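# Carry the tube rack through self-closing doors to the desk

## Task

Move the tube rack from the counter, through the pair of doors that swing shut by themselves, onto the desk. At the end the rack must stand upright with each tube seated all the way down in a hole, and both doors must be closed. If the rack or any tube touches the floor, the task fails. Any number of the three robots may be used. Finish by releasing everything and backing the robots away. A robot that topples or is left leaning fails the task.

## Robot and tools

Robots: r1, r2 and r3 are identical Hello Robot Stretch 3 units. Each has a two-wheeled differential base (0.33 m long, 0.34 m wide, a passive omni wheel at the back), a lift riding a vertical mast, and one telescoping arm that reaches out to the robot's RIGHT side, ending in a wrist (yaw, pitch, roll) and a two-finger gripper. The base cannot strafe; to move the gripper forward or back you drive the base. Spinning in place pivots about the point midway between the drive wheels, 0.05 m behind the front edge; with the arm in and wrist folded it sweeps a 0.28 m radius, more if the wrist is unfolded. Occasionally a loose object gets a short external shove.

Frames: the base frame has its origin on the floor between the drive wheels, x ahead, y to the left, z up. hand_pose is reported in it, located where the closed fingertips meet; with all wrist joints at zero its x axis is up, y points back along the arm toward the mast, z toward the rear. The odometry frame is the base frame at scene start. Every robot reports in its own frames, so relative positions between robots come only from images, lidar_m and the depth grids.

execute_actions: arguments are actions (a list holding one action, or empty to just read state and images) and cameras (list of camera names such as r2_wrist_camera, or "all"; omitted/null means all, [] means none). The single action is an object keyed by robot name; each robot entry may contain base, joints and contact_limits. Motions in one action all begin together and may end at different times.
- base: exactly one of {"translate_m": d}, a relative drive of d metres from the base's last reported position, forward positive, range -1 to 1; or {"rotate_rad": d}, a relative in-place turn, counter-clockwise (left) positive, range -3.2 to 3.2.
- joints: absolute targets by name, each a single number: lift_m 0 to 1.1 (arm height); arm_m 0 to 0.52 (extension); wrist_yaw_rad -1.345 to 4.42 (0 along the arm, positive toward the robot's front, 3.0 folded over the base); wrist_pitch_rad -1.57 to 0.451 (0 level, negative tips fingers down); wrist_roll_rad -2.911 to 2.911 (0 fingers side by side, level); gripper_m -0.089 to 0.179 (bigger is wider; actual fingertip gap is smaller by about 0.007 nearly shut to 0.025 fully open, zero below 0.007); head_pan_rad -3.953 to 1.73 (0 ahead, positive left, -1.57 looks along the arm); head_tilt_rad -1.53 to 0.419 (negative looks down). Done tolerances: ±0.004 for lift, arm, gripper; ±0.02 yaw, roll, head; ±0.05 pitch.
- contact_limits: {"arm_m": n}, n a motor-effort percent 1 to 100; the arm motion halts with contact_stop when its effort hits about n (or -n when retracting), and caps holding force until the next action. Too small halts at once.
Any unknown key or out-of-range number rejects the whole call with nothing moving. An action lasts at most 15 s. Anything left out of an action may keep pushing toward an older target without the status showing it. If a result reports a stop, the rest of that reply's motion calls are skipped.

wait: seconds (0 to 10); commands nothing and returns the same state and images. zoom_image: camera plus region [x0, y0, x1, y1] in pixels of that camera's latest full image, max 504x504, origin top-left. finished_scene: scene (integer) ends the current scene permanently; the goal must already hold.

Result lines: base_status and joint_status give how each motion of the last accepted action ended: done (for the base, wheels turned the commanded amount even if slipping), off_target (resting short and possibly still pushing), contact_stop, time_out, torque_fault (old target dropped; holds where it stopped unless slack or switched off). on_its_own covers uncommanded parts; its "held at" is the held target, not the position. motor_effort is percent of max, positive toward larger joint values, peak in brackets; readings carry fixed and random errors. Positive wheel effort drives forward. lidar_m: 12 distances in metres from the base origin, 30-degree sectors starting straight ahead and going counter-clockwise (4th left, 7th behind, 10th right), scanning a plane 0.17 m above floor, range 0.15 to 12, "-" for nothing; blind to glass and own body, sees other robots, may miss thin legs, own parts mask sector 5 and partly 6, 9, 10 when the lift is low. wrist_depth_mm (45 to 1000) and head_depth_mm (280 to 4000) are 7x7 median-depth grids from the top left; the head grid is in the sent, sideways image. base_odometry counts wheel rotation only; heading -3.142 to 3.142, left positive; turned_by_wheels and turned_by_imu give turn since last result; base_tilt in degrees, forward and right positive, with a fixed offset up to about 4 degrees. Camera calibration lines give K, distortion and T_world_to_cam relative to the carrying robot's base frame.

Speed: the base reaches 0.30 m/s and 1.9 rad/s only with lift_m under 0.30, arm_m under 0.03 and wrist_yaw_rad over 2.54; otherwise 0.10 m/s and 0.63 rad/s.

Gripping: command gripper_m below the object's width; lower squeezes harder, but a stall guard eases force so heavy items can slide; resend a different value to regrip. Release by opening at least 0.02 past where contact began. Neither reading nor status proves a grasp.

Cautions: robots ignore each other; once bases touch, further millimetres press hard, and a hard press between robots fails the run. Identical drive commands differ by up to 2.5 cm per metre, which strains a jointly carried load and can tip a robot. Arm and lift halt and go slack on firm contact; a slack lift may sag under load or keep pressing, and closing fingers on a surface raises it. Base, wrist and head never auto-stop. Wrist servos overloaded for several seconds shut off for 10 s. Fold or unfold the wrist only with lift_m between 0.32 and 0.95, pitch -0.4, roll near 0; once folded, lift may drop to 0.25. With yaw under -0.4 keep pitch at -0.5 or lower. Pushing on something rigid with the gripper above roughly 0.45 m, pushing again after a contact_stop, driving while hooked on something fixed, or snagging furniture (especially reversing) can tip the robot; reverse the last move in small steps, free the gripper, and lower lift to about 0.2 if still tilted. Avoid drops, slams and hard shoves.

Each tool is called after ">>>" as name(argument=value, ...), one argument or row to a line, values as JSON.

## Session

>>> execute_actions(
  actions=[],
)

Scene clock: 0.00 s.
r1.base_odometry: x=+0.000 y=+0.000 heading=+0.000 (m, m, rad; r1's odometry frame)
r1.turned_by_wheels: +0.000 (rad since the last result)
r1.turned_by_imu: +0.000 (rad since the last result)
r1.base_tilt: forward=+0.2 right=+0.1 (deg)
r1.lidar_m: 1.21 1.18 1.24 0.96 0.95 0.99 1.40 1.47 3.01 2.36 2.21 1.61
r1.head_depth_mm: 1608 1625 1619 1624 1633 1649 1641 / 1496 1494 1514 1512 1513 1516 1529 / 1386 1405 1395 1411 1415 1417 1416 / 1300 1309 1318 1312 1319 1318 1319 / 1223 1230 1231 1236 1240 1237 1247 / 1159 1158 1160 1164 1169 1167 1174 / 1095 1099 1103 1100 1105 1107 1109
r1.base_status: not commanded
r1.joint_positions: lift_m=+0.424 arm_m=-0.001 wrist_yaw_rad=+3.055 wrist_pitch_rad=-0.488 wrist_roll_rad=+0.016 gripper_m=+0.037 head_pan_rad=-0.016 head_tilt_rad=-0.001
r1.joint_status: not commanded
r1.motor_effort: left_wheel=+0 right_wheel=+1 lift_m=+39 arm_m=+0 wrist_yaw_rad=+0 wrist_pitch_rad=+6 wrist_roll_rad=+0 gripper_m=-1 head_pan_rad=+0 head_tilt_rad=+3 (%)
r1.hand_pose: x=-0.0026 y=+0.0699 z=+0.4214 quat_wxyz=(+0.202, +0.698, +0.139, +0.673) (m; r1's base frame)
r1.wrist_depth_mm: 743 808 980 - - - - / 777 870 - - - - - / 866 947 - - - - - / 881 887 907 885 880 871 873 / 738 745 733 741 766 742 740 / 665 637 665 644 636 627 641 / 564 579 - - 565 560 556
r2.base_odometry: x=+0.000 y=+0.000 heading=+0.000 (m, m, rad; r2's odometry frame)
r2.turned_by_wheels: +0.000 (rad since the last result)
r2.turned_by_imu: +0.000 (rad since the last result)
r2.base_tilt: forward=+1.1 right=+1.3 (deg)
r2.lidar_m: 1.36 2.96 2.88 2.39 2.38 1.38 1.15 1.74 0.92 0.76 0.76 0.85
r2.head_depth_mm: 1126 1135 1143 1149 1153 1167 1178 / 1310 1327 1338 1347 1357 1369 1380 / 1576 1598 1612 1629 1636 1653 1674 / 1876 1999 2028 2045 2059 2095 2112 / 2062 2643 2732 2765 2803 2828 2460 / 2050 2844 2910 2886 2883 2884 2498 / 2033 2802 2799 2790 2829 2786 2486
r2.base_status: not commanded
r2.joint_positions: lift_m=+0.595 arm_m=+0.003 wrist_yaw_rad=+2.979 wrist_pitch_rad=-0.440 wrist_roll_rad=+0.018 gripper_m=+0.037 head_pan_rad=-0.018 head_tilt_rad=-0.007
r2.joint_status: not commanded
r2.motor_effort: left_wheel=+0 right_wheel=+1 lift_m=+26 arm_m=+0 wrist_yaw_rad=+0 wrist_pitch_rad=+7 wrist_roll_rad=+0 gripper_m=+0 head_pan_rad=+0 head_tilt_rad=+2 (%)
r2.hand_pose: x=+0.0145 y=+0.0712 z=+0.6030 quat_wxyz=(+0.211, +0.706, +0.096, +0.669) (m; r2's base frame)
r2.wrist_depth_mm: - - - - - - - / - - - - - - - / - - - - - - - / - - - - - - - / - - - 996 - 971 - / 829 821 - 820 806 830 833 / 713 714 707 720 725 712 711
r3.base_odometry: x=+0.000 y=+0.000 heading=+0.000 (m, m, rad; r3's odometry frame)
r3.turned_by_wheels: +0.000 (rad since the last result)
r3.turned_by_imu: +0.000 (rad since the last result)
r3.base_tilt: forward=+1.8 right=-0.8 (deg)
r3.lidar_m: 1.98 1.98 2.30 2.81 2.55 1.38 1.16 1.16 1.31 1.95 1.50 2.01
r3.head_depth_mm: 1929 2217 2253 2215 2255 2276 2208 / 1945 2134 2164 2164 2172 2156 2201 / 1951 2104 2084 2083 2078 2084 2116 / 1978 2046 2019 2045 2039 2067 2028 / 1932 1967 1980 2001 1983 1976 1993 / 1893 1929 1899 1900 1912 1914 1920 / 1845 1855 1857 1871 1858 1864 1859
r3.base_status: not commanded
r3.joint_positions: lift_m=+0.560 arm_m=+0.000 wrist_yaw_rad=+3.080 wrist_pitch_rad=-0.344 wrist_roll_rad=+0.014 gripper_m=+0.037 head_pan_rad=+0.010 head_tilt_rad=-0.020
r3.joint_status: not commanded
r3.motor_effort: left_wheel=+0 right_wheel=+1 lift_m=+25 arm_m=+0 wrist_yaw_rad=+1 wrist_pitch_rad=+5 wrist_roll_rad=+0 gripper_m=+0 head_pan_rad=+0 head_tilt_rad=+2 (%)
r3.hand_pose: x=-0.0068 y=+0.0874 z=+0.5895 quat_wxyz=(+0.143, +0.705, +0.098, +0.688) (m; r3's base frame)
r3.wrist_depth_mm: - - - - - - - / - - - - - - - / - - - - - - - / - - - - - - - / - - - - - - - / 888 904 890 871 - 851 850 / 771 767 - 740 741 734 729
pictures: r1_head_camera (sideways: a quarter turn clockwise sets it upright), r1_nav_camera (sideways: a quarter turn counterclockwise sets it upright), r1_wrist_camera, r2_head_camera (sideways: a quarter turn clockwise sets it upright), r2_nav_camera (sideways: a quarter turn counterclockwise sets it upright), r2_wrist_camera, r3_head_camera (sideways: a quarter turn clockwise sets it upright), r3_nav_camera (sideways: a quarter turn counterclockwise sets it upright), r3_wrist_camera
Images, in order (width x height): r1_head_camera 896x504, r1_nav_camera 672x504, r1_wrist_camera 644x364, r2_head_camera 896x504, r2_nav_camera 672x504, r2_wrist_camera 644x364, r3_head_camera 896x504, r3_nav_camera 672x504, r3_wrist_camera 644x364.

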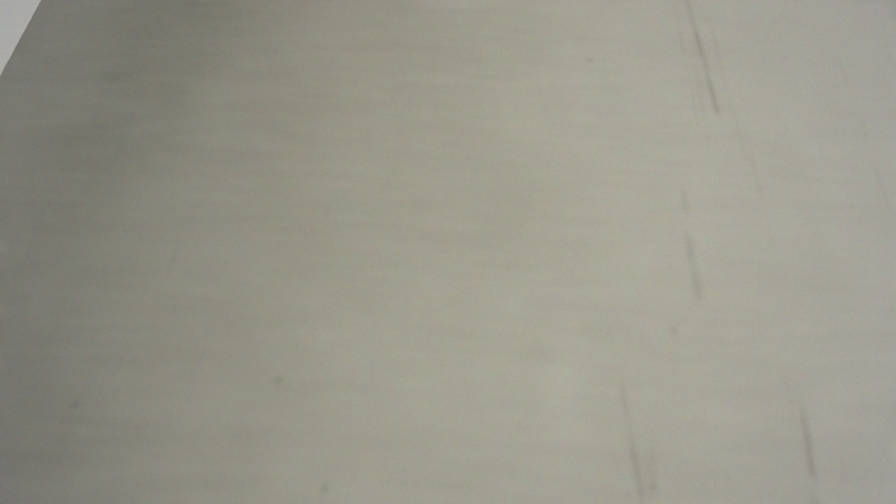

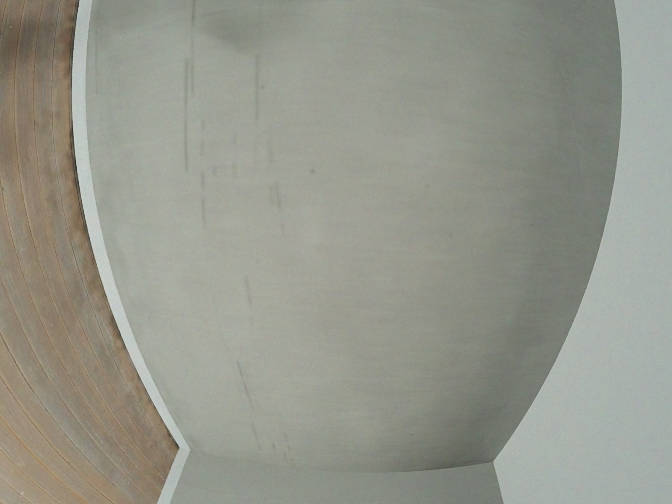

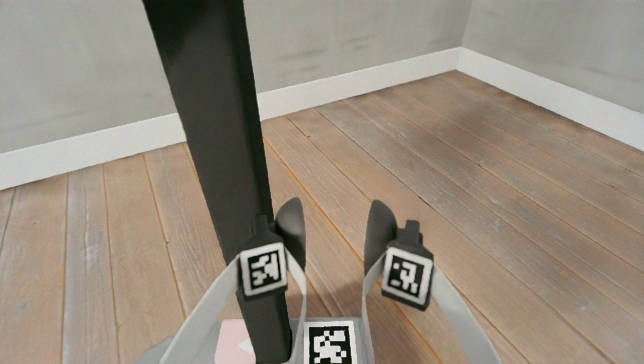

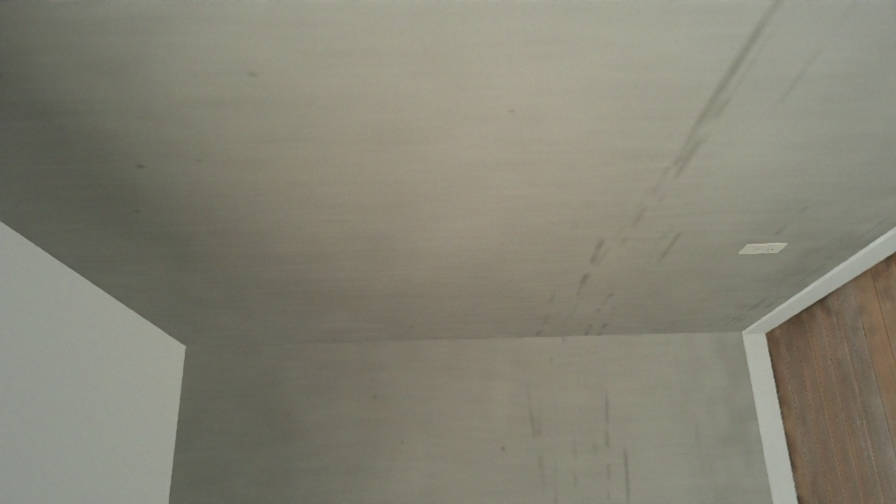

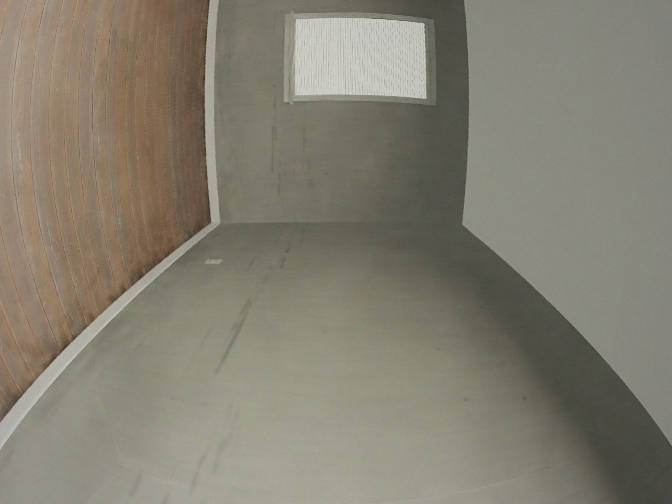

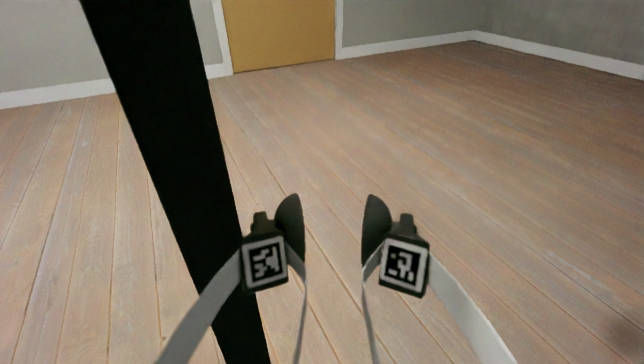

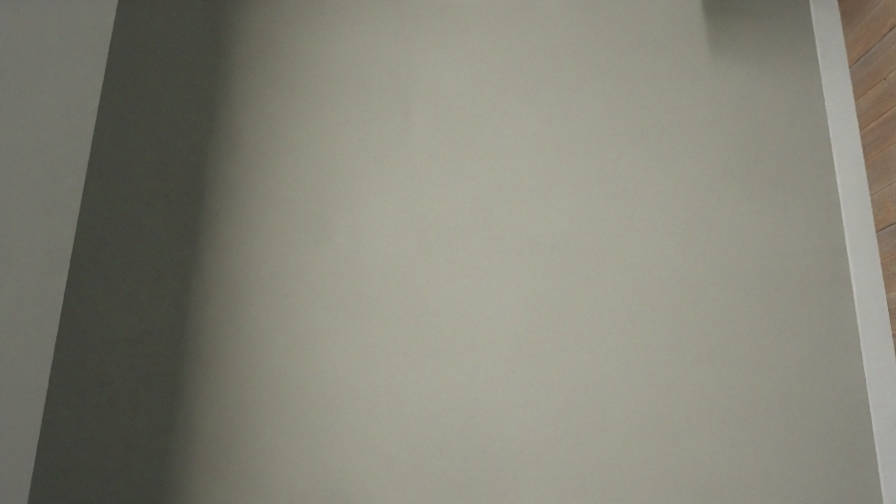

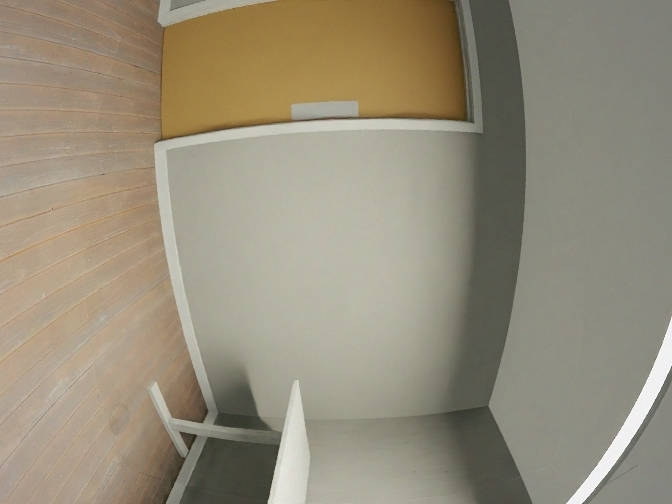

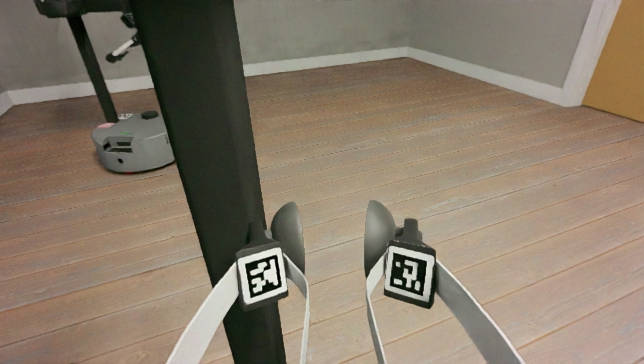

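>>> execute_actions(
  actions=[
    {"r1":{"joints":{"head_pan_rad":-2.2,"head_tilt_rad":-0.5,"lift_m":0.28}},"r2":{"joints":{"head_pan_rad":1.7,"head_tilt_rad":-0.5,"lift_m":0.28}},"r3":{"joints":{"head_pan_rad":-1.3,"head_tilt_rad":-0.5,"lift_m":0.28}}},
  ],
  cameras=["r1_nav_camera","r2_nav_camera","r3_nav_camera","r3_head_camera"],
)

Scene clock: 7.70 s.
r1.base_odometry: x=+0.000 y=+0.000 heading=+0.000 (m, m, rad; r1's odometry frame)
r1.turned_by_wheels: +0.000 (rad since the last result)
r1.turned_by_imu: +0.002 (rad since the last result)
r1.base_tilt: forward=+0.1 right=+0.1 (deg)
r1.lidar_m: 1.21 1.18 1.24 0.96 0.95 0.98 1.40 1.48 3.04 2.36 2.21 1.61
r1.head_depth_mm: 2952 3044 3378 1723 1798 1644 1336 / 3136 3324 3625 2906 1823 1638 1329 / 3264 3427 3808 2904 2075 1621 1322 / 3433 3702 3923 2803 2033 1591 1309 / 3481 3727 3999 2855 2027 1591 1309 / 3007 3257 3538 2754 2001 1580 1299 / 2642 2824 3048 2741 2012 1568 1284
r1.base_status: not commanded
r1.joint_positions: lift_m=+0.280 arm_m=-0.001 wrist_yaw_rad=+3.055 wrist_pitch_rad=-0.488 wrist_roll_rad=+0.016 gripper_m=+0.037 head_pan_rad=-2.193 head_tilt_rad=-0.494
r1.joint_status: all done
r1.motor_effort: left_wheel=-1(0) right_wheel=+1(1) lift_m=+25(32) arm_m=+1(0) wrist_yaw_rad=-1(1) wrist_pitch_rad=+6(6) wrist_roll_rad=-1(1) gripper_m=-1(1) head_pan_rad=-4(52) head_tilt_rad=-3(33) (%)
r1.hand_pose: x=-0.0026 y=+0.0699 z=+0.2778 quat_wxyz=(+0.202, +0.698, +0.140, +0.673) (m; r1's base frame)
r1.wrist_depth_mm: 749 806 980 - - - 989 / 801 873 - - - - 971 / 823 826 - 809 788 805 788 / 651 651 657 651 653 652 651 / 549 549 555 560 565 539 543 / 477 - - - - 471 470 / - - - - 415 411 408
r2.base_odometry: x=+0.000 y=+0.000 heading=+0.000 (m, m, rad; r2's odometry frame)
r2.turned_by_wheels: +0.000 (rad since the last result)
r2.turned_by_imu: +0.000 (rad since the last result)
r2.base_tilt: forward=+1.1 right=+1.3 (deg)
r2.lidar_m: 1.37 2.97 2.88 2.39 2.38 1.39 1.15 1.75 0.92 0.76 0.76 0.85
r2.head_depth_mm: 2271 2456 2682 2741 2058 1640 1369 / 2208 2395 2631 2730 2054 1643 1369 / 2166 2346 2554 2660 2058 1637 1367 / 2106 2281 2468 2628 2063 1658 1369 / 2084 2223 2447 2575 2052 1647 1373 / 2034 2171 2365 2523 2065 1650 1369 / 1988 2140 2312 2496 2120 - -
r2.base_status: not commanded
r2.joint_positions: lift_m=+0.280 arm_m=+0.003 wrist_yaw_rad=+2.979 wrist_pitch_rad=-0.441 wrist_roll_rad=+0.018 gripper_m=+0.037 head_pan_rad=+1.693 head_tilt_rad=-0.494
r2.joint_status: all done
r2.motor_effort: left_wheel=+0(1) right_wheel=+1(1) lift_m=+15(21) arm_m=+0(1) wrist_yaw_rad=+0(1) wrist_pitch_rad=+8(8) wrist_roll_rad=+0(0) gripper_m=-1(0) head_pan_rad=+4(59) head_tilt_rad=-2(28) (%)
r2.hand_pose: x=+0.0145 y=+0.0710 z=+0.2881 quat_wxyz=(+0.211, +0.706, +0.096, +0.669) (m; r2's base frame)
r2.wrist_depth_mm: - - - - - - - / - - - - - - - / 889 878 887 880 883 881 875 / 687 696 678 684 678 682 679 / 566 560 - 553 576 550 557 / 475 489 - - 456 463 468 / - - - - 405 406 408
r3.base_odometry: x=+0.000 y=+0.000 heading=+0.000 (m, m, rad; r3's odometry frame)
r3.turned_by_wheels: +0.000 (rad since the last result)
r3.turned_by_imu: +0.001 (rad since the last result)
r3.base_tilt: forward=+1.7 right=-0.7 (deg)
r3.lidar_m: 1.98 1.97 2.29 2.80 2.56 1.38 1.16 1.16 1.30 1.95 1.50 2.01
r3.head_depth_mm: 1651 1806 1959 2147 2081 1621 1350 / 1648 1806 1965 2183 2062 1639 1339 / 1665 1806 1955 2161 2064 1628 1337 / 1659 1800 1935 2190 2059 1641 1347 / 1669 1790 1449 2132 1997 1618 1340 / 1655 1772 1444 2169 2064 1622 1337 / 1667 1779 1446 2161 2066 1630 1337
r3.base_status: not commanded
r3.joint_positions: lift_m=+0.280 arm_m=+0.000 wrist_yaw_rad=+3.080 wrist_pitch_rad=-0.345 wrist_roll_rad=+0.014 gripper_m=+0.037 head_pan_rad=-1.293 head_tilt_rad=-0.494
r3.joint_status: all done
r3.motor_effort: left_wheel=+0(0) right_wheel=+0(1) lift_m=+22(22) arm_m=+0(0) wrist_yaw_rad=+0(1) wrist_pitch_rad=+5(5) wrist_roll_rad=+0(0) gripper_m=+0(0) head_pan_rad=-4(58) head_tilt_rad=-2(25) (%)
r3.hand_pose: x=-0.0068 y=+0.0873 z=+0.3095 quat_wxyz=(+0.144, +0.705, +0.099, +0.688) (m; r3's base frame)
r3.wrist_depth_mm: - - - - - - - / - - - - - - - / - - - - - - 996 / 815 809 - 794 784 770 762 / 649 643 - 622 649 610 608 / 533 533 534 527 - 518 510 / 461 - - - 452 445 440
pictures: r1_nav_camera (sideways: a quarter turn counterclockwise sets it upright), r2_nav_camera (sideways: a quarter turn counterclockwise sets it upright), r3_head_camera (sideways: a quarter turn clockwise sets it upright), r3_nav_camera (sideways: a quarter turn counterclockwise sets it upright)
camera_calibration (this result's frames):
r1_nav_camera: T_world_to_cam=[[-0.262466, -0.433137, 0.862267, -1.08061], [-0.842775, 0.53809, 0.0137629, 0.042101], [-0.469939, -0.723084, -0.506267, 0.619975], [0, 0, 0, 1]] pos_world=[0.0432073, -0.0424143, 1.24507]
r2_nav_camera: T_world_to_cam=[[-0.0634005, 0.467339, 0.881802, -1.10339], [0.994926, 0.0987618, 0.019192, 0.0181962], [-0.0781192, 0.878545, -0.471229, 0.575023], [0, 0, 0, 1]] pos_world=[-0.0431391, 0.00867675, 1.24359]
r3_head_camera: T_world_to_cam=[[-0.154421, 0.473642, -0.867074, 1.15078], [0.944523, 0.328257, 0.0110971, -0.0154798], [0.289879, -0.817258, -0.498056, 0.603271], [0, 0, 0, 1]] pos_world=[0.01745, -0.0469482, 1.29845]
r3_nav_camera: T_world_to_cam=[[0.10189, -0.513506, 0.852015, -1.06564], [-0.957925, -0.281661, -0.0552003, 0.130391], [0.268325, -0.810542, -0.520599, 0.628933], [0, 0, 0, 1]] pos_world=[0.0647245, -0.000709588, 1.24256]
Images, in order (width x height): r1_nav_camera 672x504, r2_nav_camera 672x504, r3_head_camera 896x504, r3_nav_camera 672x504.

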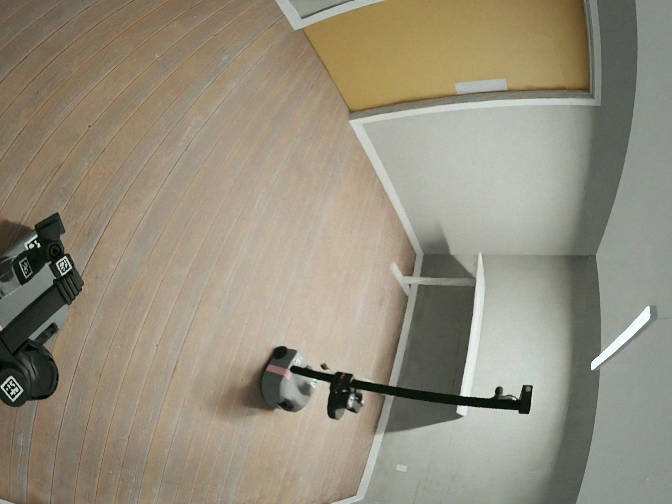

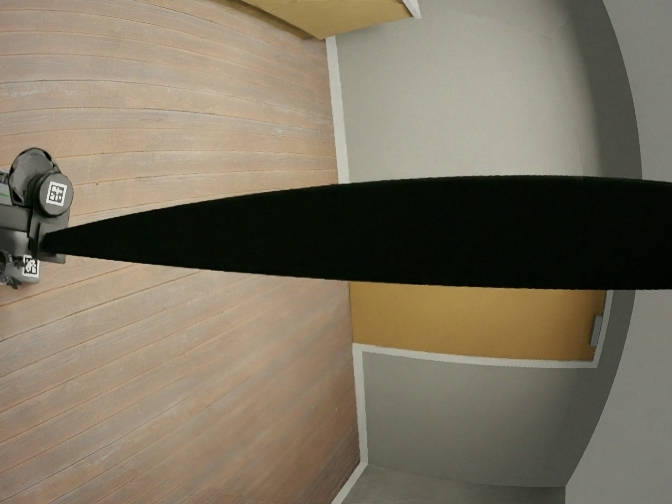

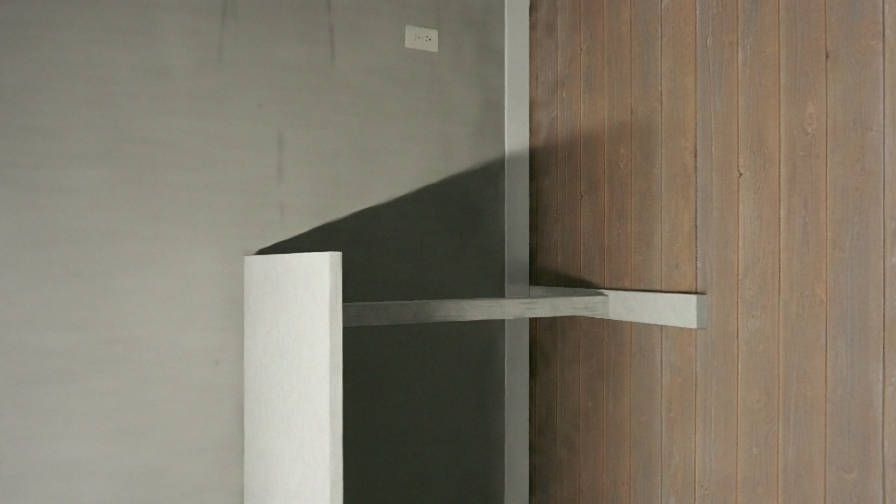

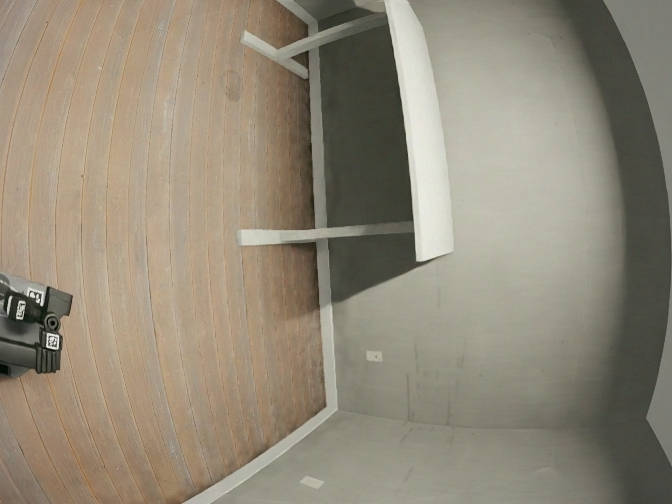

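>>> execute_actions(
  actions=[
    {"r1":{"base":{"rotate_rad":-2.9},"joints":{"head_pan_rad":0}},"r2":{"base":{"rotate_rad":2.3},"joints":{"head_pan_rad":0}},"r3":{"base":{"rotate_rad":0.76},"joints":{"head_pan_rad":0}}},
  ],
  cameras=["r2_nav_camera","r2_head_camera"],
)

>>> execute_actions(
  actions=[
    {"r3":{"base":{"translate_m":1}},"r2":{"base":{"translate_m":0.5}}},
  ],
  cameras=[],
)

>>> execute_actions(
  actions=[
    {"r3":{"base":{"translate_m":0.4}},"r2":{"joints":{"head_pan_rad":0.5}}},
  ],
  cameras=[],
)

>>> execute_actions(
  actions=[
    {"r3":{"base":{"rotate_rad":-0.49},"joints":{"head_tilt_rad":-0.8}}},
  ],
  cameras=["r1_nav_camera","r2_nav_camera","r3_nav_camera","r2_head_camera"],
)

Scene clock: 21.20 s.
r1.base_odometry: x=+0.000 y=+0.000 heading=-2.900 (m, m, rad; r1's odometry frame)
r1.turned_by_wheels: -2.900 (rad since the last result)
r1.turned_by_imu: -2.871 (rad since the last result)
r1.base_tilt: forward=+0.2 right=+0.1 (deg)
r1.lidar_m: 2.02 1.52 2.60 2.21 2.22 1.34 1.18 1.18 1.06 0.94 0.94 1.11
r1.head_depth_mm: 1562 1574 1628 1654 1692 1606 1344 / 1913 1962 2001 2050 1989 1630 1333 / 2456 2545 2618 2571 2067 1611 1327 / 3076 3385 3543 2834 2055 1596 1315 / 3047 3303 3657 2788 2014 1574 1310 / 3033 3267 3480 2565 1896 1570 1292 / 2867 3103 3324 1793 1775 1561 1284
r1.base_status: done
r1.joint_positions: lift_m=+0.280 arm_m=-0.001 wrist_yaw_rad=+3.055 wrist_pitch_rad=-0.488 wrist_roll_rad=+0.016 gripper_m=+0.037 head_pan_rad=-0.007 head_tilt_rad=-0.494
r1.joint_status: all done
r1.motor_effort: left_wheel=+2(10) right_wheel=+0(4) lift_m=+25(25) arm_m=+1(0) wrist_yaw_rad=-1(0) wrist_pitch_rad=+6(6) wrist_roll_rad=-1(1) gripper_m=+0(0) head_pan_rad=+4(51) head_tilt_rad=-3(3) (%)
r1.hand_pose: x=-0.0026 y=+0.0698 z=+0.2777 quat_wxyz=(+0.202, +0.698, +0.140, +0.673) (m; r1's base frame)
r1.wrist_depth_mm: - - - - - - - / - - - - - - - / 801 813 - 791 803 807 798 / 652 665 664 655 655 659 671 / 540 542 549 564 561 546 539 / 477 - - - - 469 473 / - - - - 412 414 413
r2.base_odometry: x=+0.000 y=+0.000 heading=+2.300 (m, m, rad; r2's odometry frame)
r2.turned_by_wheels: +2.300 (rad since the last result)
r2.turned_by_imu: +2.315 (rad since the last result)
r2.base_tilt: forward=+1.2 right=+1.3 (deg)
r2.lidar_m: 1.89 1.23 1.15 1.24 0.82 0.76 0.77 0.97 2.03 2.99 2.57 2.38
r2.head_depth_mm: 1992 2134 2303 2461 2055 1647 1366 / 2059 2199 2393 2541 2055 1647 1369 / 2125 2298 2487 2642 2062 1648 1372 / 2218 2385 2601 2703 2059 1644 1366 / 2298 2478 2697 2758 2066 1648 1371 / 2374 2491 2102 2240 2072 1649 1369 / 2399 2506 1768 1873 1938 1656 1368
r2.base_status: done
r2.joint_positions: lift_m=+0.280 arm_m=+0.003 wrist_yaw_rad=+2.979 wrist_pitch_rad=-0.441 wrist_roll_rad=+0.018 gripper_m=+0.037 head_pan_rad=+0.007 head_tilt_rad=-0.494
r2.joint_status: all done
r2.motor_effort: left_wheel=+0(6) right_wheel=+2(7) lift_m=+15(15) arm_m=-1(0) wrist_yaw_rad=+0(0) wrist_pitch_rad=+8(8) wrist_roll_rad=+0(0) gripper_m=-1(1) head_pan_rad=-5(58) head_tilt_rad=-2(2) (%)
r2.hand_pose: x=+0.0145 y=+0.0710 z=+0.2881 quat_wxyz=(+0.211, +0.706, +0.096, +0.669) (m; r2's base frame)
r2.wrist_depth_mm: 666 - - - - 963 892 / 701 - - - - - - / 705 802 892 889 889 879 878 / 670 685 694 700 690 684 675 / 567 562 - 562 578 555 547 / 479 490 - - 455 471 468 / - - - - 408 405 403
r3.base_odometry: x=+0.000 y=+0.000 heading=+0.760 (m, m, rad; r3's odometry frame)
r3.turned_by_wheels: +0.760 (rad since the last result)
r3.turned_by_imu: +0.748 (rad since the last result)
r3.base_tilt: forward=+1.6 right=-0.7 (deg)
r3.lidar_m: 2.09 2.62 1.60 1.79 1.23 1.15 1.18 1.53 1.50 1.98 2.00 1.97
r3.head_depth_mm: 1722 1870 1963 2104 2082 1628 1342 / 1799 1943 2094 2305 2076 1628 1349 / 1892 2024 2245 2384 2055 1627 1351 / 1959 2133 2343 2561 2075 1620 1347 / 1990 2156 2369 2522 2088 1626 1342 / 2114 2292 2572 2709 2063 1617 1337 / 2207 2415 2672 2778 2063 1639 1337
r3.base_status: done
r3.joint_positions: lift_m=+0.280 arm_m=+0.000 wrist_yaw_rad=+3.080 wrist_pitch_rad=-0.345 wrist_roll_rad=+0.014 gripper_m=+0.037 head_pan_rad=-0.007 head_tilt_rad=-0.494
r3.joint_status: all done
r3.motor_effort: left_wheel=-1(9) right_wheel=+4(11) lift_m=+22(22) arm_m=+0(1) wrist_yaw_rad=+0(0) wrist_pitch_rad=+5(5) wrist_roll_rad=+0(0) gripper_m=+0(0) head_pan_rad=+5(55) head_tilt_rad=-2(2) (%)
r3.hand_pose: x=-0.0068 y=+0.0873 z=+0.3095 quat_wxyz=(+0.144, +0.705, +0.099, +0.688) (m; r3's base frame)
r3.wrist_depth_mm: 990 - - - - - - / - - - - - - - / - - - - - - - / 810 813 - 784 764 762 761 / 650 650 - 629 640 621 616 / 540 539 531 530 - 516 506 / 460 - - - 449 442 442
pictures: r2_head_camera (sideways: a quarter turn clockwise sets it upright), r2_nav_camera (sideways: a quarter turn counterclockwise sets it upright)
camera_calibration (this result's frames):
r2_head_camera: T_world_to_cam=[[-0.458371, 0.0228387, -0.888467, 1.1801], [0.0292768, 0.999515, 0.010589, -0.013991], [0.888279, -0.0211578, -0.458817, 0.545694], [0, 0, 0, 1]] pos_world=[0.0566037, -0.00142194, 1.299]
r2_nav_camera: T_world_to_cam=[[0.472258, 0.00943374, 0.88141, -1.10615], [-0.0158857, -0.999689, 0.0192112, 0.0243372], [0.881317, -0.0230745, -0.471962, 0.570124], [0, 0, 0, 1]] pos_world=[0.0203137, 0.0479201, 1.24358]
Images, in order (width x height): r2_head_camera 896x504, r2_nav_camera 672x504.

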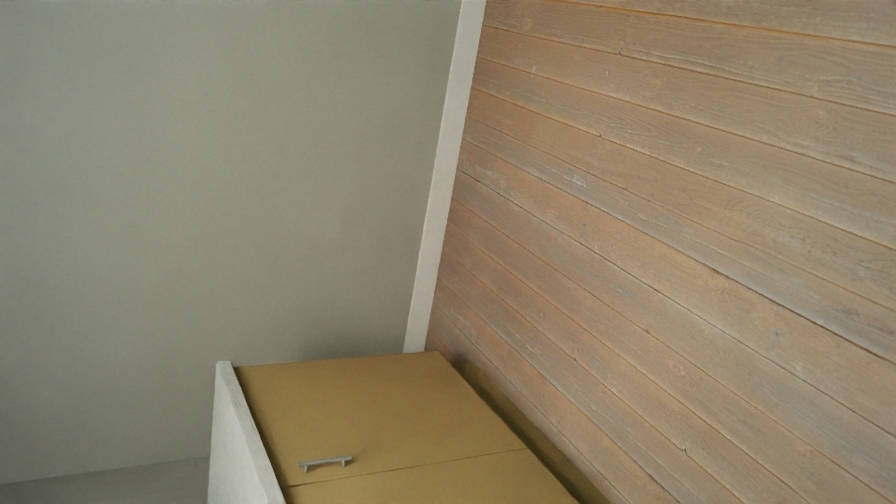

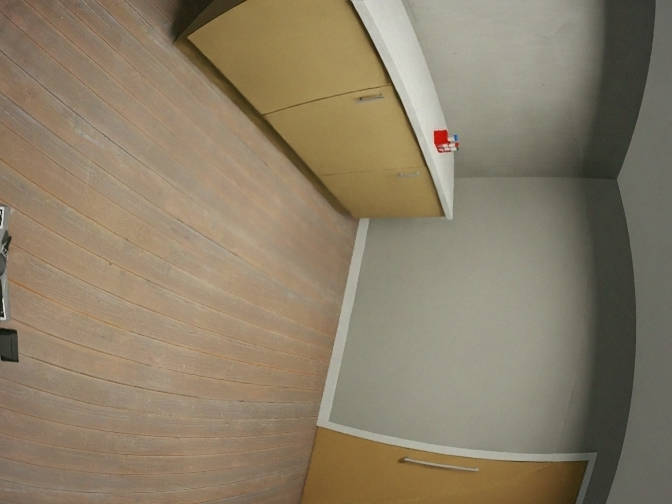

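Scene clock: 26.23 s.
r1.base_odometry: x=+0.000 y=+0.000 heading=-2.900 (m, m, rad; r1's odometry frame)
r1.turned_by_wheels: +0.000 (rad since the last result)
r1.turned_by_imu: +0.001 (rad since the last result)
r1.base_tilt: forward=+0.2 right=+0.1 (deg)
r1.lidar_m: 2.02 3.17 1.48 2.22 2.22 1.33 1.18 1.18 1.06 0.94 0.94 1.11
r1.head_depth_mm: 1552 1591 1612 1657 1692 1588 1340 / 1913 1954 1990 2051 1990 1627 1334 / 2477 2561 2619 2555 2079 1614 1321 / 3127 3322 3567 2860 2025 1607 1310 / 3078 3328 3605 2773 2002 1581 1314 / 2976 3273 3435 2728 2000 1569 1294 / 2955 3198 3400 2705 1987 1556 1288
r1.base_status: not commanded
r1.joint_positions: lift_m=+0.280 arm_m=-0.001 wrist_yaw_rad=+3.055 wrist_pitch_rad=-0.488 wrist_roll_rad=+0.016 gripper_m=+0.037 head_pan_rad=-0.007 head_tilt_rad=-0.494
r1.joint_status: not commanded
r1.motor_effort: left_wheel=+1(1) right_wheel=+0(0) lift_m=+25(25) arm_m=+1(0) wrist_yaw_rad=+0(1) wrist_pitch_rad=+6(6) wrist_roll_rad=+0(1) gripper_m=+0(0) head_pan_rad=+4(4) head_tilt_rad=-3(2) (%)
r1.hand_pose: x=-0.0026 y=+0.0698 z=+0.2777 quat_wxyz=(+0.202, +0.698, +0.140, +0.673) (m; r1's base frame)
r1.wrist_depth_mm: - - - - - - - / - - - - - - - / 805 803 - 814 813 815 800 / 652 657 654 661 656 643 648 / 555 554 557 557 570 535 547 / 487 - - - - 473 470 / - - - - 412 412 409
r2.base_odometry: x=-0.333 y=+0.373 heading=+2.300 (m, m, rad; r2's odometry frame)
r2.turned_by_wheels: +0.000 (rad since the last result)
r2.turned_by_imu: +0.002 (rad since the last result)
r2.base_tilt: forward=+1.0 right=+1.3 (deg)
r2.lidar_m: 1.58 1.03 0.94 0.95 1.32 1.22 1.23 1.55 3.14 3.12 2.07 1.92
r2.head_depth_mm: 1599 1719 1849 1999 2047 1649 1367 / 1651 1786 1925 2089 2041 1646 1358 / 1706 1829 1993 2177 2067 1651 1370 / 1774 1916 2075 2282 2058 1642 1369 / 1831 1995 2158 2406 2052 1654 1374 / 1903 2058 1750 1845 1938 1652 1367 / 1990 2135 1500 1549 1628 1645 1377
r2.base_status: done
r2.joint_positions: lift_m=+0.280 arm_m=+0.003 wrist_yaw_rad=+2.979 wrist_pitch_rad=-0.441 wrist_roll_rad=+0.018 gripper_m=+0.037 head_pan_rad=+0.007 head_tilt_rad=-0.495
r2.joint_status: not commanded
r2.motor_effort: left_wheel=-1(6) right_wheel=+2(6) lift_m=+15(15) arm_m=-1(1) wrist_yaw_rad=+0(0) wrist_pitch_rad=+8(8) wrist_roll_rad=+0(0) gripper_m=+0(1) head_pan_rad=-4(5) head_tilt_rad=-2(2) (%)
r2.hand_pose: x=+0.0145 y=+0.0710 z=+0.2881 quat_wxyz=(+0.211, +0.706, +0.097, +0.669) (m; r2's base frame)
r2.wrist_depth_mm: - - - - 850 812 752 / - - - - 988 930 866 / 897 887 878 881 874 884 869 / 692 694 690 681 684 676 679 / 559 552 - 560 580 549 553 / 474 489 - - 458 468 466 / - - - - 407 406 405
r3.base_odometry: x=+0.725 y=+0.689 heading=+0.760 (m, m, rad; r3's odometry frame)
r3.turned_by_wheels: +0.000 (rad since the last result)
r3.turned_by_imu: +0.006 (rad since the last result)
r3.base_tilt: forward=+1.7 right=-0.7 (deg)
r3.lidar_m: 1.18 1.43 2.36 1.55 1.60 2.06 2.10 2.06 2.38 1.65 1.14 1.08
r3.head_depth_mm: 946 1027 1099 1187 1309 1431 1337 / 999 1074 1163 1263 1388 1520 1336 / 1047 1123 1227 1337 1476 1570 1339 / 1097 1183 1294 1418 1576 1633 1336 / 1117 1219 1330 1455 1620 1627 1337 / 1118 1223 1355 1511 1711 1616 1341 / 1189 1305 1441 1617 1836 1618 1340
r3.base_status: done
r3.joint_positions: lift_m=+0.280 arm_m=+0.000 wrist_yaw_rad=+3.080 wrist_pitch_rad=-0.345 wrist_roll_rad=+0.014 gripper_m=+0.037 head_pan_rad=-0.007 head_tilt_rad=-0.495
r3.joint_status: not commanded
r3.motor_effort: left_wheel=-2(7) right_wheel=+3(11) lift_m=+23(23) arm_m=+0(0) wrist_yaw_rad=+1(1) wrist_pitch_rad=+5(5) wrist_roll_rad=+0(0) gripper_m=+0(0) head_pan_rad=+5(5) head_tilt_rad=-1(3) (%)
r3.hand_pose: x=-0.0068 y=+0.0873 z=+0.3095 quat_wxyz=(+0.144, +0.705, +0.099, +0.688) (m; r3's base frame)
r3.wrist_depth_mm: - - - - - - - / - - - - - - - / - - - - - - 981 / 832 807 - 781 768 773 752 / 651 643 - 626 640 612 608 / 541 535 536 522 - 511 509 / 463 - - - 451 441 438
pictures: none
No camera images: the call's "cameras" was empty. Leave "cameras" out to get every camera's image.

Scene clock: 29.23 s.
r1.base_odometry: x=+0.000 y=+0.000 heading=-2.900 (m, m, rad; r1's odometry frame)
r1.turned_by_wheels: +0.000 (rad since the last result)
r1.turned_by_imu: +0.001 (rad since the last result)
r1.base_tilt: forward=+0.2 right=+0.1 (deg)
r1.lidar_m: 2.01 3.17 1.63 2.21 2.22 1.34 1.18 1.18 1.06 0.94 0.94 1.11
r1.head_depth_mm: 1550 1583 1635 1661 1686 1596 1339 / 1902 1957 1998 2038 1998 1628 1331 / 2448 2545 2611 2554 2064 1619 1321 / 3071 3357 3575 2822 2038 1596 1317 / 3096 3335 3652 2805 2003 1582 1303 / 2979 3272 3533 2744 2006 1583 1296 / 2925 3208 3425 2683 1978 1556 1281
r1.base_status: not commanded
r1.joint_positions: lift_m=+0.280 arm_m=-0.001 wrist_yaw_rad=+3.055 wrist_pitch_rad=-0.488 wrist_roll_rad=+0.016 gripper_m=+0.037 head_pan_rad=-0.007 head_tilt_rad=-0.494
r1.joint_status: not commanded
r1.motor_effort: left_wheel=+2(1) right_wheel=-1(0) lift_m=+25(25) arm_m=+1(0) wrist_yaw_rad=+0(1) wrist_pitch_rad=+6(6) wrist_roll_rad=+0(1) gripper_m=-1(0) head_pan_rad=+4(4) head_tilt_rad=-2(3) (%)
r1.hand_pose: x=-0.0026 y=+0.0698 z=+0.2777 quat_wxyz=(+0.202, +0.698, +0.140, +0.673) (m; r1's base frame)
r1.wrist_depth_mm: - - - - - - - / - - - - - - - / 845 805 - 806 788 795 783 / 657 646 651 649 645 641 652 / 551 554 552 567 567 536 542 / 482 - - - - 466 471 / - - - - 417 409 411
r2.base_odometry: x=-0.333 y=+0.373 heading=+2.300 (m, m, rad; r2's odometry frame)
r2.turned_by_wheels: +0.000 (rad since the last result)
r2.turned_by_imu: +0.000 (rad since the last result)
r2.base_tilt: forward=+1.1 right=+1.3 (deg)
r2.lidar_m: 1.58 1.03 0.94 0.95 1.32 1.22 1.23 1.56 3.15 3.12 2.07 1.92
r2.head_depth_mm: 1950 2069 1755 2293 2052 1638 1365 / 2065 2192 1569 1723 1919 1643 1371 / 1929 2046 1412 1526 1694 1650 1372 / 1789 1894 1317 1371 1506 1640 1370 / 1660 1767 1252 1239 1359 1510 1378 / 1552 1665 1251 1135 1242 1354 1365 / 1460 1550 1259 1051 1130 1221 1337
r2.base_status: not commanded
r2.joint_positions: lift_m=+0.280 arm_m=+0.003 wrist_yaw_rad=+2.979 wrist_pitch_rad=-0.441 wrist_roll_rad=+0.018 gripper_m=+0.037 head_pan_rad=+0.493 head_tilt_rad=-0.495
r2.joint_status: all done
r2.motor_effort: left_wheel=-1(1) right_wheel=+2(2) lift_m=+15(15) arm_m=-1(1) wrist_yaw_rad=-1(1) wrist_pitch_rad=+8(8) wrist_roll_rad=+0(0) gripper_m=-1(1) head_pan_rad=+4(43) head_tilt_rad=-2(3) (%)
r2.hand_pose: x=+0.0145 y=+0.0710 z=+0.2881 quat_wxyz=(+0.211, +0.706, +0.097, +0.669) (m; r2's base frame)
r2.wrist_depth_mm: - - - - 858 812 757 / - - - - - 918 881 / 880 897 881 895 896 877 874 / 684 681 684 677 686 678 702 / 563 557 - 562 573 558 562 / 477 487 - - 456 469 468 / - - - - 409 405 406
r3.base_odometry: x=+1.015 y=+0.964 heading=+0.760 (m, m, rad; r3's odometry frame)
r3.turned_by_wheels: +0.000 (rad since the last result)
r3.turned_by_imu: +0.003 (rad since the last result)
r3.base_tilt: forward=+1.8 right=-0.7 (deg)
r3.lidar_m: 0.81 0.94 2.19 2.23 2.56 2.41 2.46 2.38 2.09 1.10 0.79 0.80
r3.head_depth_mm: 644 690 746 806 880 967 1080 / 673 726 787 851 939 1034 1163 / 708 762 828 905 996 1109 1248 / 738 804 873 957 1066 1197 1305 / 778 846 925 1014 1127 1260 1326 / 763 823 892 975 1108 1264 1334 / 771 846 944 1057 1205 1401 1347
r3.base_status: done
r3.joint_positions: lift_m=+0.280 arm_m=+0.000 wrist_yaw_rad=+3.080 wrist_pitch_rad=-0.345 wrist_roll_rad=+0.014 gripper_m=+0.037 head_pan_rad=-0.007 head_tilt_rad=-0.495
r3.joint_status: not commanded
r3.motor_effort: left_wheel=-2(8) right_wheel=+2(12) lift_m=+22(23) arm_m=+0(0) wrist_yaw_rad=+1(1) wrist_pitch_rad=+5(5) wrist_roll_rad=+0(0) gripper_m=+0(0) head_pan_rad=+4(3) head_tilt_rad=-2(1) (%)
r3.hand_pose: x=-0.0068 y=+0.0873 z=+0.3095 quat_wxyz=(+0.144, +0.705, +0.099, +0.688) (m; r3's base frame)
r3.wrist_depth_mm: - - - - - - - / - - - - - - - / - - - - - - 997 / 810 804 - 777 779 767 763 / 648 642 - 625 640 612 600 / 541 535 529 528 - 513 514 / 464 - - - 449 446 435
pictures: none
No camera images: the call's "cameras" was empty. Leave "cameras" out to get every camera's image.

Scene clock: 30.80 s.
r1.base_odometry: x=+0.000 y=+0.000 heading=-2.900 (m, m, rad; r1's odometry frame)
r1.turned_by_wheels: +0.000 (rad since the last result)
r1.turned_by_imu: +0.000 (rad since the last result)
r1.base_tilt: forward=+0.2 right=+0.1 (deg)
r1.lidar_m: 2.01 3.16 1.66 2.21 2.22 1.34 1.18 1.18 1.06 0.94 0.94 1.11
r1.head_depth_mm: 1571 1591 1624 1649 1707 1587 1345 / 1915 1946 1995 2035 1976 1632 1338 / 2456 2540 2606 2580 2077 1619 1330 / 3056 3327 3613 2811 2032 1604 1315 / 3063 3292 3626 2764 2020 1591 1305 / 3002 3321 3478 2750 1997 1568 1292 / 2916 3181 3377 2688 1986 1558 1282
r1.base_status: not commanded
r1.joint_positions: lift_m=+0.280 arm_m=-0.001 wrist_yaw_rad=+3.055 wrist_pitch_rad=-0.488 wrist_roll_rad=+0.016 gripper_m=+0.037 head_pan_rad=-0.007 head_tilt_rad=-0.494
r1.joint_status: not commanded
r1.motor_effort: left_wheel=+1(1) right_wheel=-1(0) lift_m=+24(25) arm_m=+1(0) wrist_yaw_rad=-1(0) wrist_pitch_rad=+5(6) wrist_roll_rad=-1(1) gripper_m=-1(1) head_pan_rad=+4(4) head_tilt_rad=-2(2) (%)
r1.hand_pose: x=-0.0026 y=+0.0698 z=+0.2777 quat_wxyz=(+0.202, +0.698, +0.140, +0.673) (m; r1's base frame)
r1.wrist_depth_mm: - - - - - - - / - - - - - - - / 821 832 - 815 787 801 787 / 675 657 662 663 653 660 632 / 545 557 551 564 561 547 545 / 481 - - - - 471 462 / - - - - 409 413 412
r2.base_odometry: x=-0.333 y=+0.373 heading=+2.300 (m, m, rad; r2's odometry frame)
r2.turned_by_wheels: +0.000 (rad since the last result)
r2.turned_by_imu: +0.000 (rad since the last result)
r2.base_tilt: forward=+1.1 right=+1.3 (deg)
r2.lidar_m: 1.57 1.03 0.94 0.95 1.32 1.22 1.23 1.56 3.15 3.11 2.08 1.92
r2.head_depth_mm: 1950 2062 1751 2284 2069 1636 1368 / 2068 2187 1558 1720 1927 1650 1370 / 1938 2055 1406 1518 1695 1652 1372 / 1789 1889 1318 1362 1508 1653 1375 / 1661 1786 1252 1240 1364 1513 1377 / 1558 1655 1260 1137 1232 1351 1365 / 1460 1550 1258 1043 1132 1227 1339
r2.base_status: not commanded
r2.joint_positions: lift_m=+0.280 arm_m=+0.003 wrist_yaw_rad=+2.979 wrist_pitch_rad=-0.441 wrist_roll_rad=+0.018 gripper_m=+0.037 head_pan_rad=+0.493 head_tilt_rad=-0.495
r2.joint_status: not commanded
r2.motor_effort: left_wheel=-1(1) right_wheel=+2(2) lift_m=+15(16) arm_m=-1(0) wrist_yaw_rad=+0(0) wrist_pitch_rad=+8(8) wrist_roll_rad=+0(0) gripper_m=+0(1) head_pan_rad=+4(4) head_tilt_rad=-1(3) (%)
r2.hand_pose: x=+0.0145 y=+0.0710 z=+0.2881 quat_wxyz=(+0.211, +0.706, +0.097, +0.669) (m; r2's base frame)
r2.wrist_depth_mm: - - - - 845 812 751 / - - - - 984 913 868 / 912 912 885 876 892 893 880 / 695 683 689 687 692 677 686 / 562 563 - 559 578 555 557 / 473 491 - - 454 465 471 / - - - - 404 408 402
r3.base_odometry: x=+1.015 y=+0.964 heading=+0.270 (m, m, rad; r3's odometry frame)
r3.turned_by_wheels: -0.490 (rad since the last result)
r3.turned_by_imu: -0.482 (rad since the last result)
r3.base_tilt: forward=+1.8 right=-0.8 (deg)
r3.lidar_m: 0.80 0.82 0.98 2.18 2.24 1.68 2.41 2.49 2.38 2.09 1.06 0.79
r3.head_depth_mm: 678 767 893 1012 1183 1314 1149 / 678 769 893 1059 1311 1319 1156 / 675 773 893 1060 1303 1322 1160 / 674 769 887 1060 1306 1321 1160 / 674 766 891 1055 1300 1322 1152 / 674 768 888 1054 1300 1336 1158 / 671 767 884 1055 1302 1329 1156
r3.base_status: done
r3.joint_positions: lift_m=+0.280 arm_m=+0.000 wrist_yaw_rad=+3.080 wrist_pitch_rad=-0.345 wrist_roll_rad=+0.014 gripper_m=+0.037 head_pan_rad=-0.007 head_tilt_rad=-0.790
r3.joint_status: all done
r3.motor_effort: left_wheel=+2(9) right_wheel=-2(7) lift_m=+23(23) arm_m=+0(0) wrist_yaw_rad=+0(0) wrist_pitch_rad=+5(6) wrist_roll_rad=+0(0) gripper_m=+0(0) head_pan_rad=+4(5) head_tilt_rad=-4(21) (%)
r3.hand_pose: x=-0.0068 y=+0.0873 z=+0.3095 quat_wxyz=(+0.144, +0.705, +0.099, +0.688) (m; r3's base frame)
r3.wrist_depth_mm: - - - - - - 796 / - - - - - - 810 / - - - - - - 801 / 819 817 - 791 772 767 754 / 653 651 - 628 642 625 612 / 544 534 532 527 - 514 509 / 460 - - - 449 444 437
pictures: r1_nav_camera (sideways: a quarter turn counterclockwise sets it upright), r2_head_camera (sideways: a quarter turn clockwise sets it upright), r2_nav_camera (sideways: a quarter turn counterclockwise sets it upright), r3_nav_camera (sideways: a quarter turn counterclockwise sets it upright)
camera_calibration (this result's frames):
r1_nav_camera: T_world_to_cam=[[0.505899, 0.0354311, 0.861865, -1.08478], [0.0465794, -0.99882, 0.0137201, 0.0367316], [0.861334, 0.0332041, -0.506953, 0.612746], [0, 0, 0, 1]] pos_world=[0.0192981, 0.0547774, 1.24506]
r2_head_camera: T_world_to_cam=[[-0.416382, -0.193924, -0.888268, 1.17958], [-0.440615, 0.897634, 0.0105731, -0.011104], [0.795289, 0.395787, -0.459204, 0.546764], [0, 0, 0, 1]] pos_world=[0.0514278, 0.0223138, 1.29898]
r2_nav_camera: T_world_to_cam=[[0.413598, 0.228945, 0.881204, -1.10552], [0.452551, -0.891531, 0.0192213, 0.0214667], [0.790022, 0.39084, -0.472345, 0.57118], [0, 0, 0, 1]] pos_world=[-0.00371798, 0.0490024, 1.24357]
r3_nav_camera: T_world_to_cam=[[0.74777, -0.0479746, 0.662222, -0.822196], [-0.0152255, -0.998363, -0.055134, 0.124533], [0.663783, 0.0311449, -0.747276, 0.921383], [0, 0, 0, 1]] pos_world=[0.00511063, 0.0561879, 1.23987]
Images, in order (width x height): r1_nav_camera 672x504, r2_head_camera 896x504, r2_nav_camera 672x504, r3_nav_camera 672x504.

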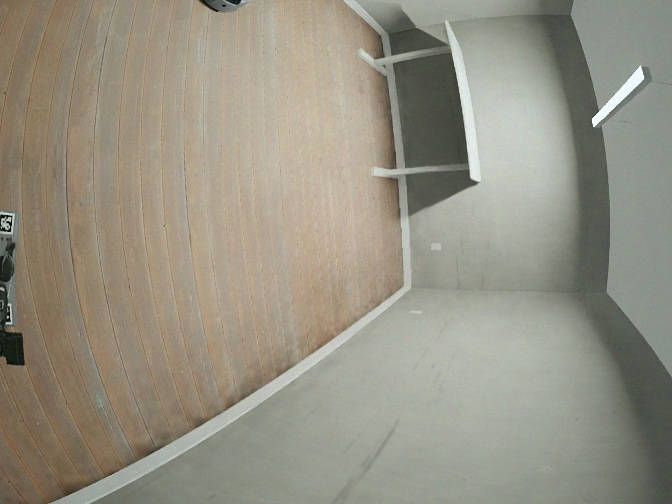

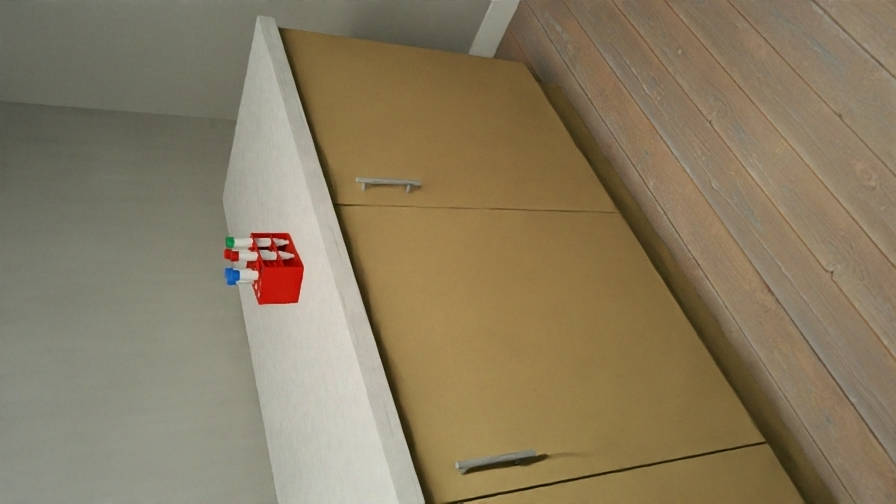

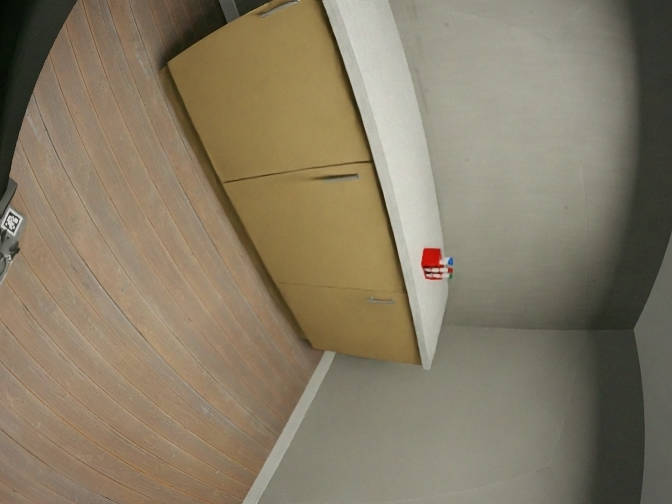

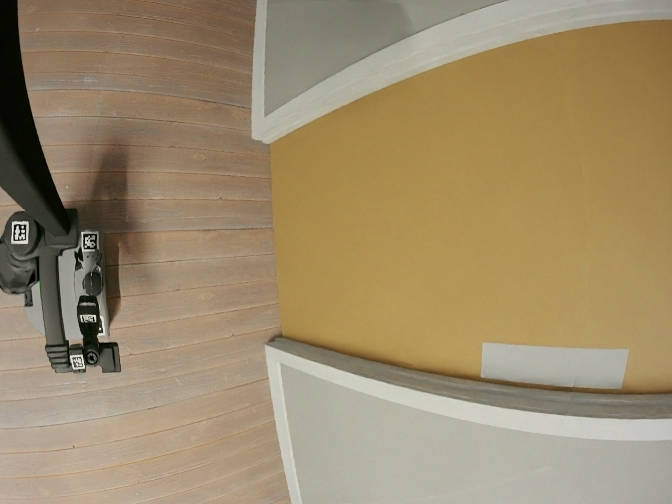

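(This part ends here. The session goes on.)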